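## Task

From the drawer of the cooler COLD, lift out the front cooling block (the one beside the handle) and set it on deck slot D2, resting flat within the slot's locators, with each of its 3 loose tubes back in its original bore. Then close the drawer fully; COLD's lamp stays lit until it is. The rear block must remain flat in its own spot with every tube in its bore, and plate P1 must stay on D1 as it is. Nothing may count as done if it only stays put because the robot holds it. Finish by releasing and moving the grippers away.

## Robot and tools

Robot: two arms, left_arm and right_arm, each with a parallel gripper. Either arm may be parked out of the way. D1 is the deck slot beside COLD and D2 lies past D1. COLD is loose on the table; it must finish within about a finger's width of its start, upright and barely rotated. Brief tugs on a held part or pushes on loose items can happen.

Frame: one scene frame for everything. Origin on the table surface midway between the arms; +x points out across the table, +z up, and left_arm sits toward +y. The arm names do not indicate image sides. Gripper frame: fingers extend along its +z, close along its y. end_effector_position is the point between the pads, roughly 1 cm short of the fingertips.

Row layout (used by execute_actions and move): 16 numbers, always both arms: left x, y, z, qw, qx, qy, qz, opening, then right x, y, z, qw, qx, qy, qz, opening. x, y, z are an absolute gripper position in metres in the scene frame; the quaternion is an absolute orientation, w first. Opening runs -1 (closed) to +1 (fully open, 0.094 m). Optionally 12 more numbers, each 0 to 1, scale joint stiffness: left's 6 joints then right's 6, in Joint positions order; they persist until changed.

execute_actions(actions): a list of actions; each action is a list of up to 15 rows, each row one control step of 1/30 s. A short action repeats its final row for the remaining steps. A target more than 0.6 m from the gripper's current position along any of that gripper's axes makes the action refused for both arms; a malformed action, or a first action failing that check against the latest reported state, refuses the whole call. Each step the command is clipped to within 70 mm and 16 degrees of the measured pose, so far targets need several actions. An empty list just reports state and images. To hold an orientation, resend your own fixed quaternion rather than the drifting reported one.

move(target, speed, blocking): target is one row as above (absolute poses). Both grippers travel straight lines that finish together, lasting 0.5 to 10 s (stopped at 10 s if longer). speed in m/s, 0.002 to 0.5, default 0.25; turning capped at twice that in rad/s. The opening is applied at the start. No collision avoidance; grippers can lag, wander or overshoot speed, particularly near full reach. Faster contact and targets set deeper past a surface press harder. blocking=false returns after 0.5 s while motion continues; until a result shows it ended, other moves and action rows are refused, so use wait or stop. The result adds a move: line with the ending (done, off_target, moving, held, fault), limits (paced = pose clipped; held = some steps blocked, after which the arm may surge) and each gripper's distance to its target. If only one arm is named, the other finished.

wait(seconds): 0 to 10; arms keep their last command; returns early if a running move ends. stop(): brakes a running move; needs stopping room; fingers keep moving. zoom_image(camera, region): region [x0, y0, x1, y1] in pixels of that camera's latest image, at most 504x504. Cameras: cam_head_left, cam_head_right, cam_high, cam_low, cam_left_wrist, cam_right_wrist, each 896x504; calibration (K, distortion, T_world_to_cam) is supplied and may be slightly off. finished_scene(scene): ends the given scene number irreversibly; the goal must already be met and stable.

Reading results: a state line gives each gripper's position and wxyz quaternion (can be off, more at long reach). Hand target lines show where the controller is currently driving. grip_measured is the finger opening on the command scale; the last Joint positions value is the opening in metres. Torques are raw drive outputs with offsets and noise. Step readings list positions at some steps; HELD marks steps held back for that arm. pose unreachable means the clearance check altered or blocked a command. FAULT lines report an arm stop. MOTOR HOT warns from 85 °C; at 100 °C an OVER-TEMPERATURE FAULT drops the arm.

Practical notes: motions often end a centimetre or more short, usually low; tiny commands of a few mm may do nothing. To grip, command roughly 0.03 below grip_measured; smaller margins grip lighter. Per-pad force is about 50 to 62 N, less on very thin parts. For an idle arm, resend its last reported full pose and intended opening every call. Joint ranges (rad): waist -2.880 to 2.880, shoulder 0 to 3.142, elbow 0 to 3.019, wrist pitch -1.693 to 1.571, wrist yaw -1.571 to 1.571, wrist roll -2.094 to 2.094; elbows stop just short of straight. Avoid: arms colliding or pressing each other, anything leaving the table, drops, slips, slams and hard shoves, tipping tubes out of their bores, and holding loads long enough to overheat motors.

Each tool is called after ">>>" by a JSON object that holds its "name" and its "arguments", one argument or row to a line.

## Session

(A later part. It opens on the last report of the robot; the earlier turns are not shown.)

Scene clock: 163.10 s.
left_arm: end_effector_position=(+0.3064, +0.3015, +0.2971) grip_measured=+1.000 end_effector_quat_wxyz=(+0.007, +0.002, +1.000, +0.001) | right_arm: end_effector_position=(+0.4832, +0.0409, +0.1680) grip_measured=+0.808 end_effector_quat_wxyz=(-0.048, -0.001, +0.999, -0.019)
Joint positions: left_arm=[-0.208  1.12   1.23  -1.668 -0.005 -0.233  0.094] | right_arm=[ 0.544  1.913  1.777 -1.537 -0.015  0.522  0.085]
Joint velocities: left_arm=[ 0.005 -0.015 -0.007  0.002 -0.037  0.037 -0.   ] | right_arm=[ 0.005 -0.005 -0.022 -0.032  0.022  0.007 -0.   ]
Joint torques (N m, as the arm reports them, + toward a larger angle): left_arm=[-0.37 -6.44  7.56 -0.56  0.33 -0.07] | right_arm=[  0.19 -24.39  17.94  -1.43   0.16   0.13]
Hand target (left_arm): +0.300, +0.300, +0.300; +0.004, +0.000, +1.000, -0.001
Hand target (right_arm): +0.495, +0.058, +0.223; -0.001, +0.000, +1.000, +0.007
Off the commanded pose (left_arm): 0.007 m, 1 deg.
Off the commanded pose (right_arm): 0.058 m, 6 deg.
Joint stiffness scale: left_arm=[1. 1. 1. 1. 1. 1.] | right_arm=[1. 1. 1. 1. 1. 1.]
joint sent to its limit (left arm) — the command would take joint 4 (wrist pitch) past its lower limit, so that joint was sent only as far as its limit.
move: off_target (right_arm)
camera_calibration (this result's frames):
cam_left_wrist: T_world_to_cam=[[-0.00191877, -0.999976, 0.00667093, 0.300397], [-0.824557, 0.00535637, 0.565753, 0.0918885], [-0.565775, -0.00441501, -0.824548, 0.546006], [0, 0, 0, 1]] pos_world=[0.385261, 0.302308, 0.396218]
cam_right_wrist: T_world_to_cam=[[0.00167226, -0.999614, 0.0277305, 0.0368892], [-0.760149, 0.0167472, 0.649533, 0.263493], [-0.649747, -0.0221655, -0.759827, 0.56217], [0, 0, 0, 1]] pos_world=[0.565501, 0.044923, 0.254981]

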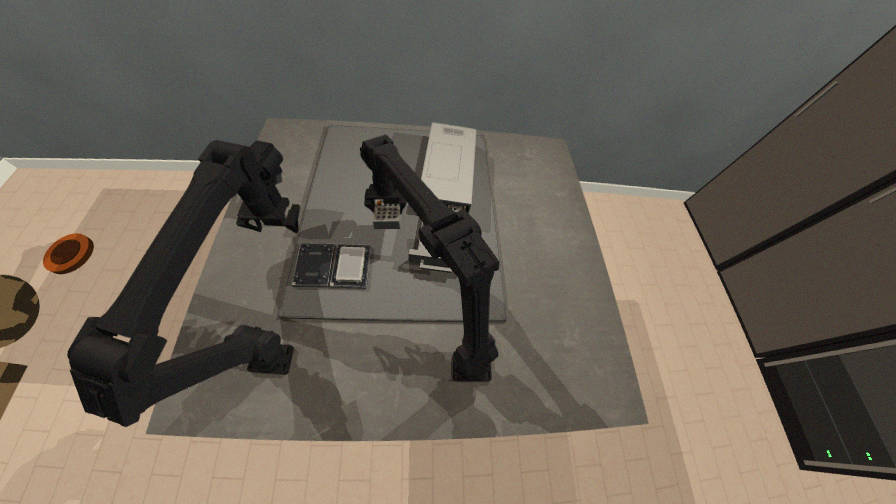

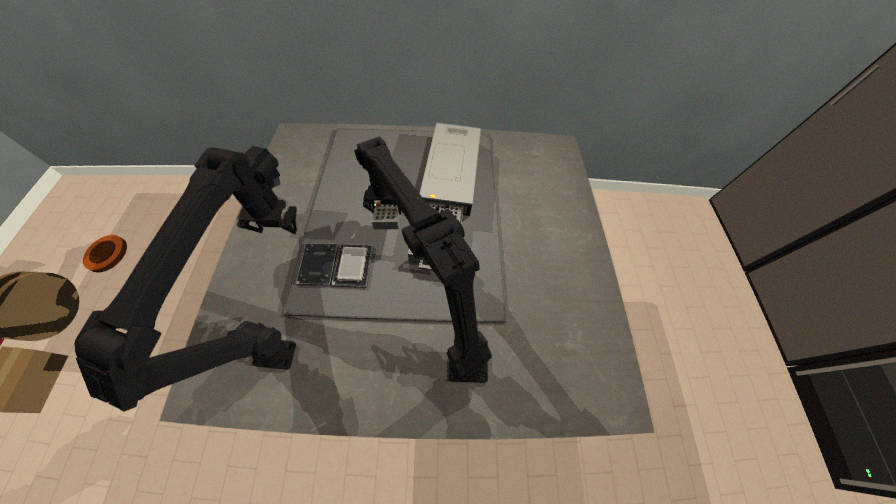

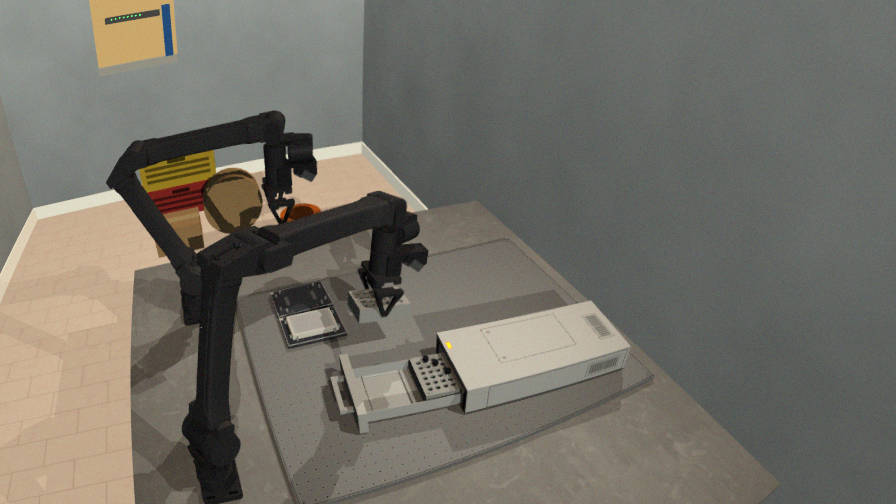

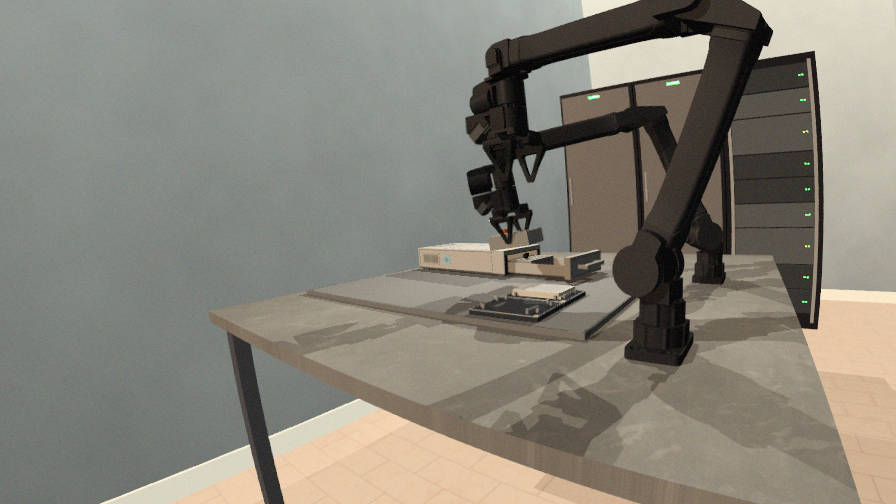

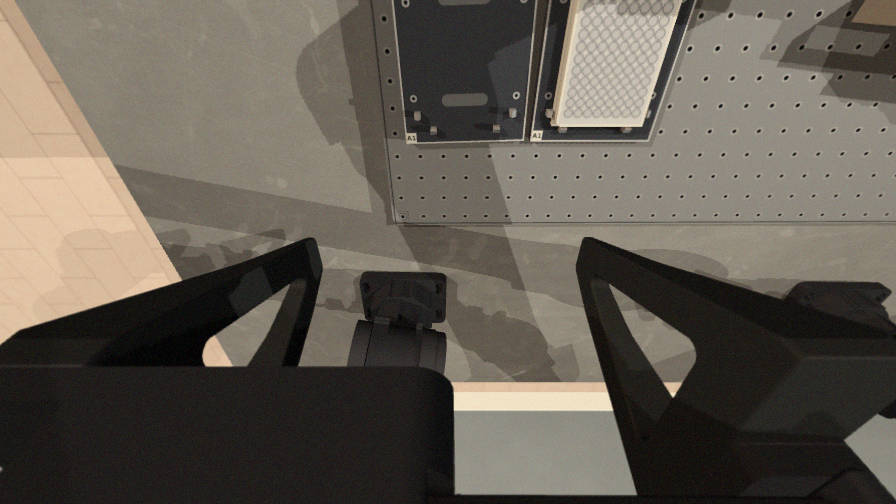

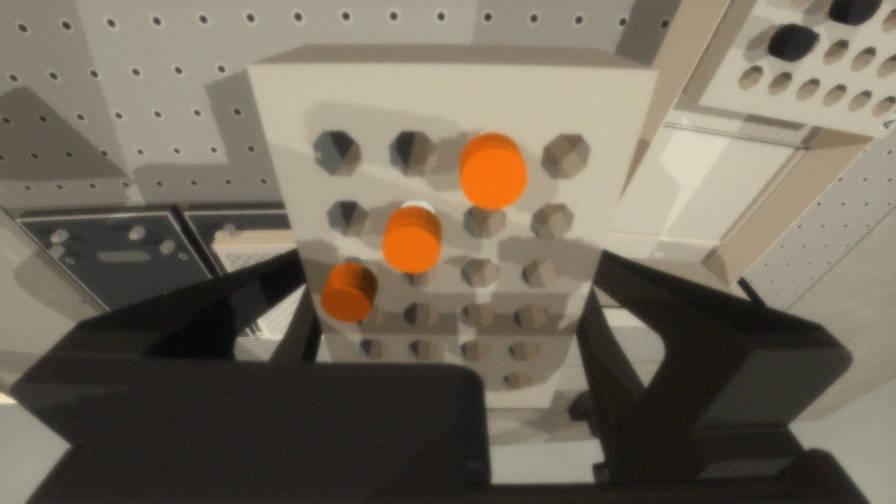

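>>> {"name": "move", "arguments": {
  "target": [0.3,0.3,0.3,0,0,1,0,1,0.5,0.06,0.12,0,0,1,0,0.5],
  "speed": 0.06
}}

Scene clock: 183.17 s.
left_arm: end_effector_position=(+0.3064, +0.3015, +0.2971) grip_measured=+1.000 end_effector_quat_wxyz=(+0.007, +0.002, +1.000, +0.001) | right_arm: end_effector_position=(+0.4968, +0.0470, +0.0927) grip_measured=+0.808 end_effector_quat_wxyz=(-0.030, +0.001, +0.999, -0.014)
Joint positions: left_arm=[-0.208  1.12   1.23  -1.668 -0.005 -0.233  0.094] | right_arm=[ 0.544  1.973  1.67  -1.332 -0.006  0.526  0.085]
Joint velocities: left_arm=[-0.015  0.005 -0.017 -0.012  0.007 -0.007  0.   ] | right_arm=[-0.005 -0.005 -0.007  0.017  0.007 -0.007  0.001]
Joint torques (N m, as the arm reports them, + toward a larger angle): left_arm=[-0.35 -6.35  7.58 -0.55  0.33 -0.08] | right_arm=[  0.31 -25.29  11.    -0.3    0.17   0.13]
Hand target (left_arm): +0.300, +0.300, +0.300; +0.004, +0.000, +1.000, -0.001
Hand target (right_arm): +0.500, +0.060, +0.121; -0.001, +0.000, +1.000, +0.001
Off the commanded pose (left_arm): 0.007 m, 1 deg.
Off the commanded pose (right_arm): 0.030 m, 4 deg.
Joint stiffness scale: left_arm=[1. 1. 1. 1. 1. 1.] | right_arm=[1. 1. 1. 1. 1. 1.]
joint sent to its limit (left arm) — the command would take joint 4 (wrist pitch) past its lower limit, so that joint was sent only as far as its limit.
move: off_target (right_arm)
camera_calibration (this result's frames):
cam_left_wrist: T_world_to_cam=[[-0.00191877, -0.999976, 0.00667093, 0.300397], [-0.824557, 0.00535637, 0.565753, 0.0918885], [-0.565775, -0.00441501, -0.824548, 0.546006], [0, 0, 0, 1]] pos_world=[0.385261, 0.302308, 0.396218]
cam_right_wrist: T_world_to_cam=[[-0.00257293, -0.999846, 0.0173692, 0.0481362], [-0.783437, 0.0128099, 0.621339, 0.337029], [-0.621466, -0.012009, -0.783349, 0.50165], [0, 0, 0, 1]] pos_world=[0.575924, 0.0498358, 0.182722]

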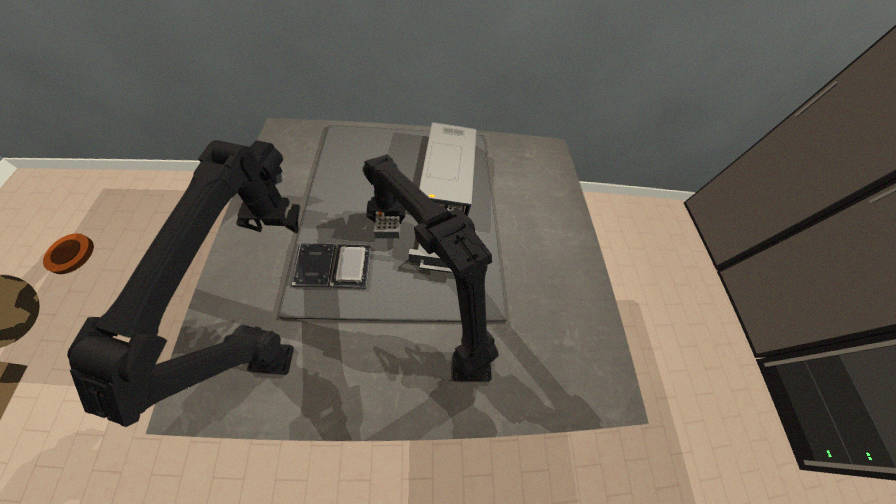

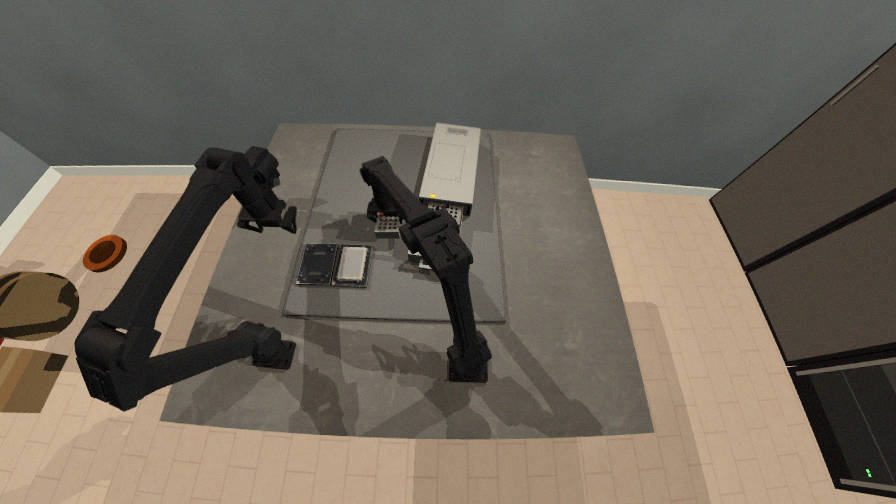

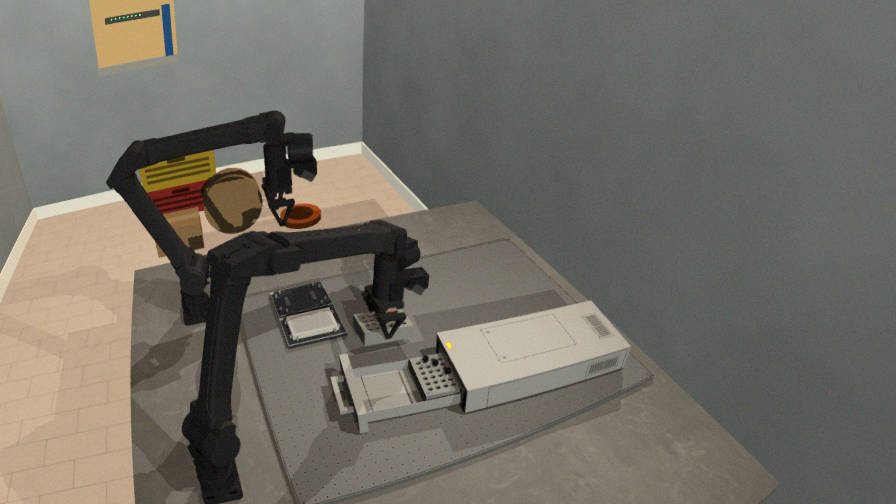

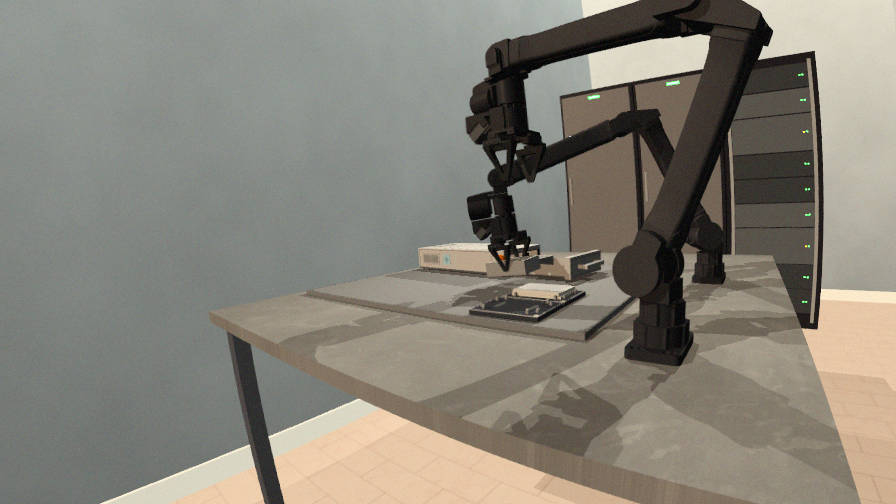

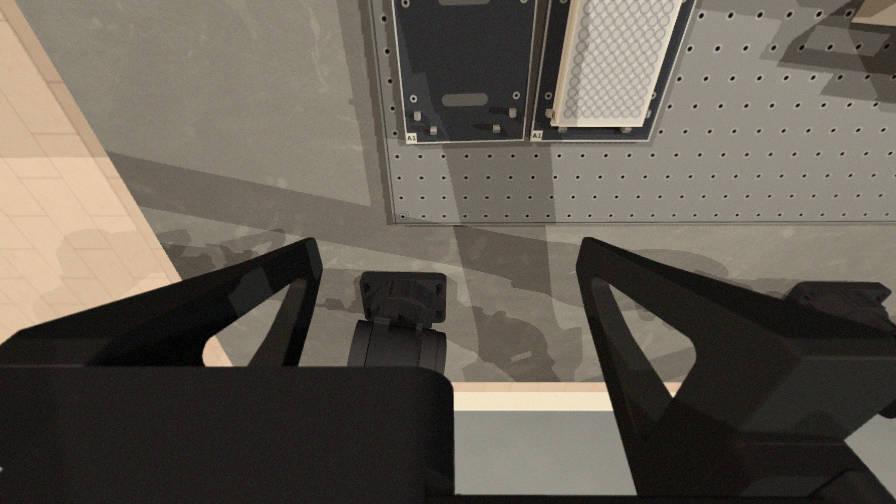

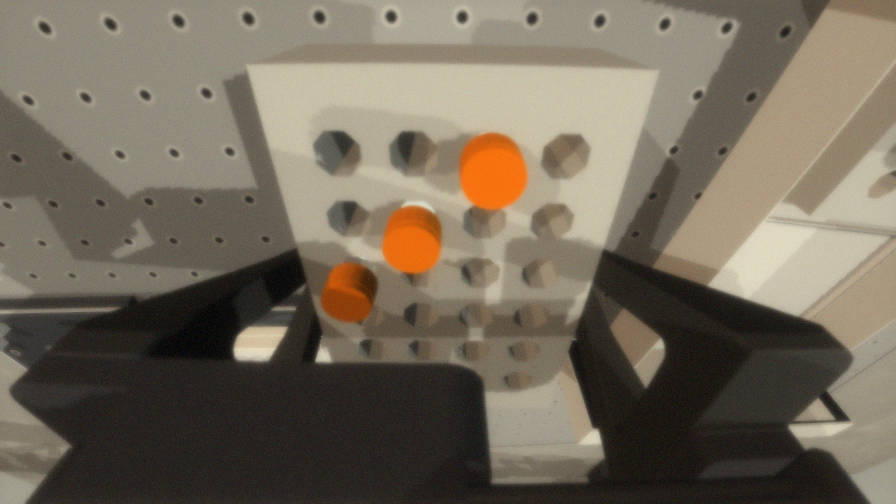

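>>> {"name": "move", "arguments": {
  "target": [0.3,0.3,0.3,0,0,1,0,1,0.5,0.06,0.075,0,0,1,0,0.5],
  "speed": 0.03
}}

Scene clock: 185.33 s.
left_arm: end_effector_position=(+0.3064, +0.3015, +0.2971) grip_measured=+1.000 end_effector_quat_wxyz=(+0.007, +0.002, +1.000, +0.001) | right_arm: end_effector_position=(+0.5000, +0.0489, +0.0588) grip_measured=+0.808 end_effector_quat_wxyz=(-0.020, +0.000, +1.000, -0.008)
Joint positions: left_arm=[-0.208  1.12   1.23  -1.668 -0.005 -0.233  0.094] | right_arm=[ 0.544  1.999  1.618 -1.232 -0.006  0.526  0.085]
Joint velocities: left_arm=[-0.005 -0.005  0.002  0.007  0.022 -0.051 -0.   ] | right_arm=[-0.005 -0.015 -0.012 -0.007 -0.007 -0.022 -0.001]
Joint torques (N m, as the arm reports them, + toward a larger angle): left_arm=[-0.29 -6.38  7.57 -0.56  0.33 -0.08] | right_arm=[  0.3  -24.35   9.25  -0.15   0.21   0.12]
Hand target (left_arm): +0.300, +0.300, +0.300; +0.004, +0.000, +1.000, -0.001
Hand target (right_arm): +0.500, +0.060, +0.075; -0.001, +0.000, +1.000, +0.001
Off the commanded pose (left_arm): 0.007 m, 1 deg.
Off the commanded pose (right_arm): 0.020 m, 3 deg.
Joint stiffness scale: left_arm=[1. 1. 1. 1. 1. 1.] | right_arm=[1. 1. 1. 1. 1. 1.]
joint sent to its limit (left arm) — the command would take joint 4 (wrist pitch) past its lower limit, so that joint was sent only as far as its limit.
move: off_target (right_arm)
camera_calibration (this result's frames):
cam_left_wrist: T_world_to_cam=[[-0.00191877, -0.999976, 0.00667093, 0.300397], [-0.824557, 0.00535637, 0.565753, 0.0918885], [-0.565775, -0.00441501, -0.824548, 0.546006], [0, 0, 0, 1]] pos_world=[0.385261, 0.302308, 0.396218]
cam_right_wrist: T_world_to_cam=[[-0.00279658, -0.999976, 0.0064105, 0.0513145], [-0.794986, 0.00611198, 0.606597, 0.367474], [-0.606621, -0.00339986, -0.794984, 0.469936], [0, 0, 0, 1]] pos_world=[0.577353, 0.050665, 0.150354]

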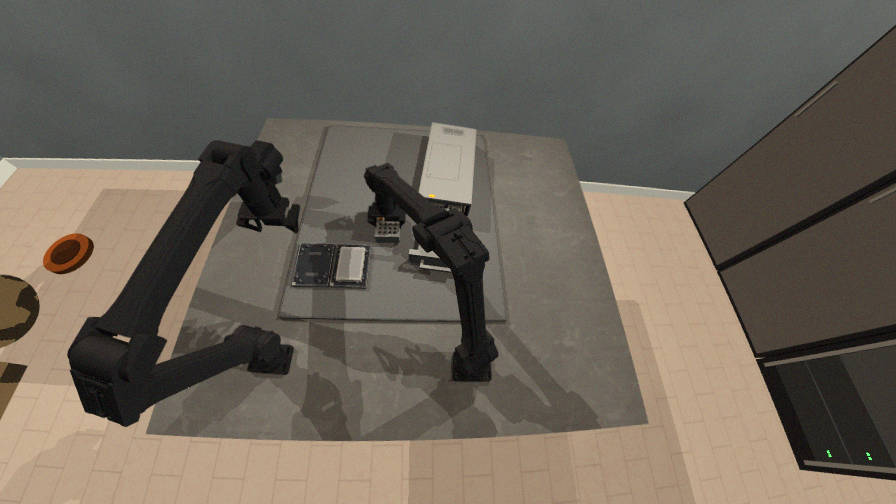

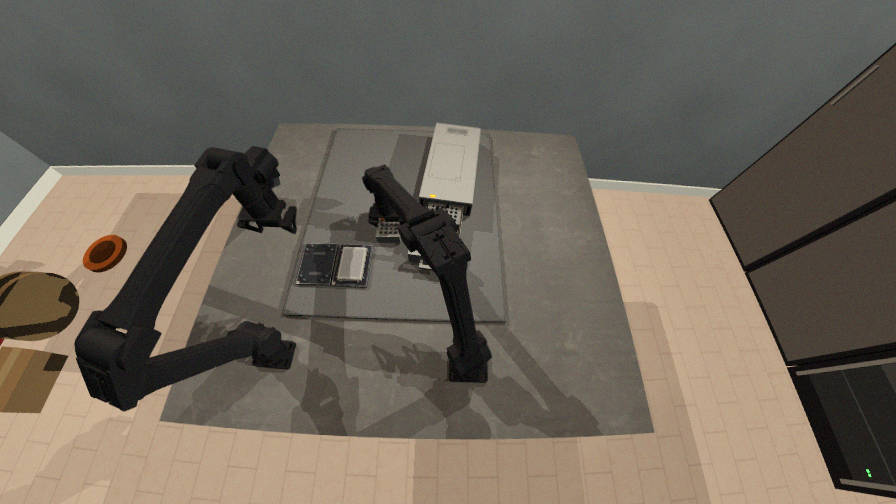

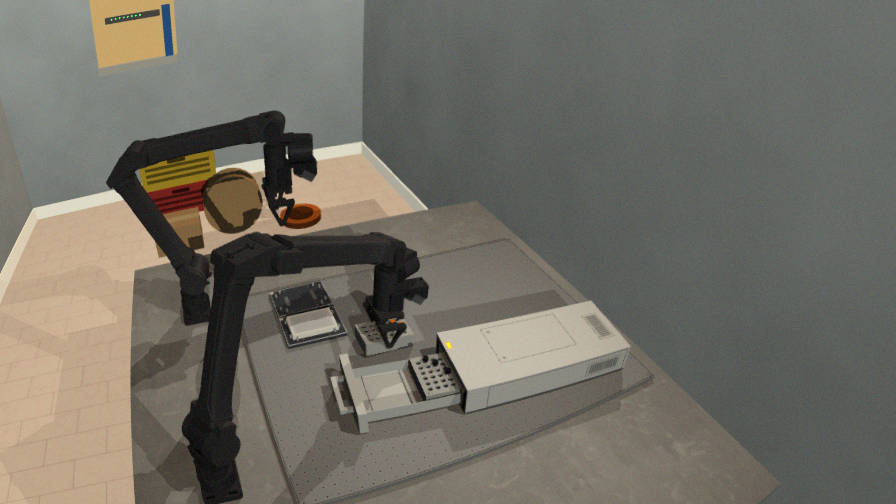

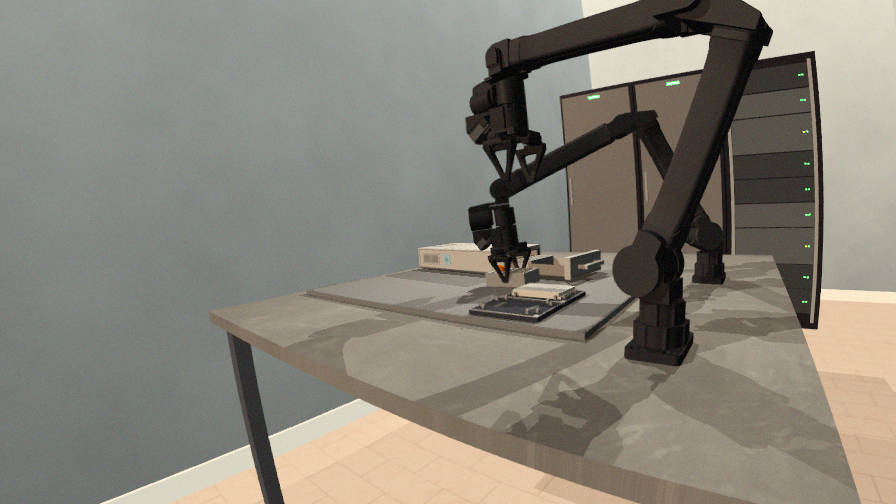

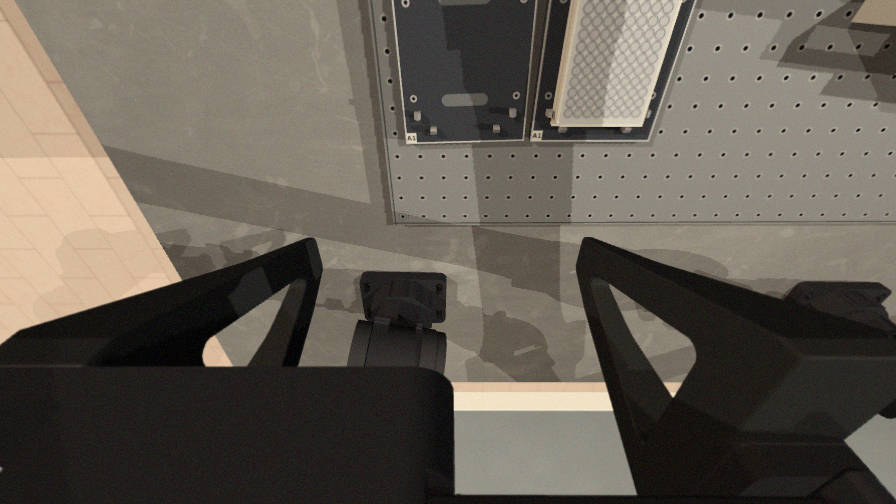

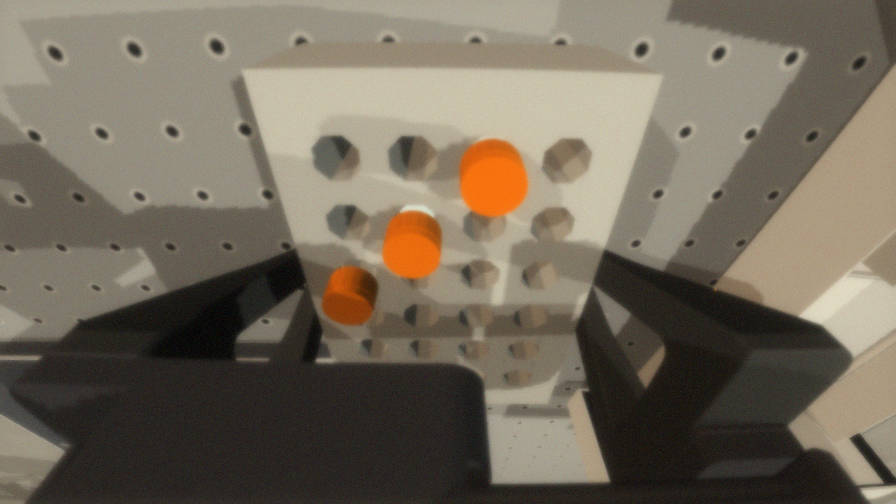

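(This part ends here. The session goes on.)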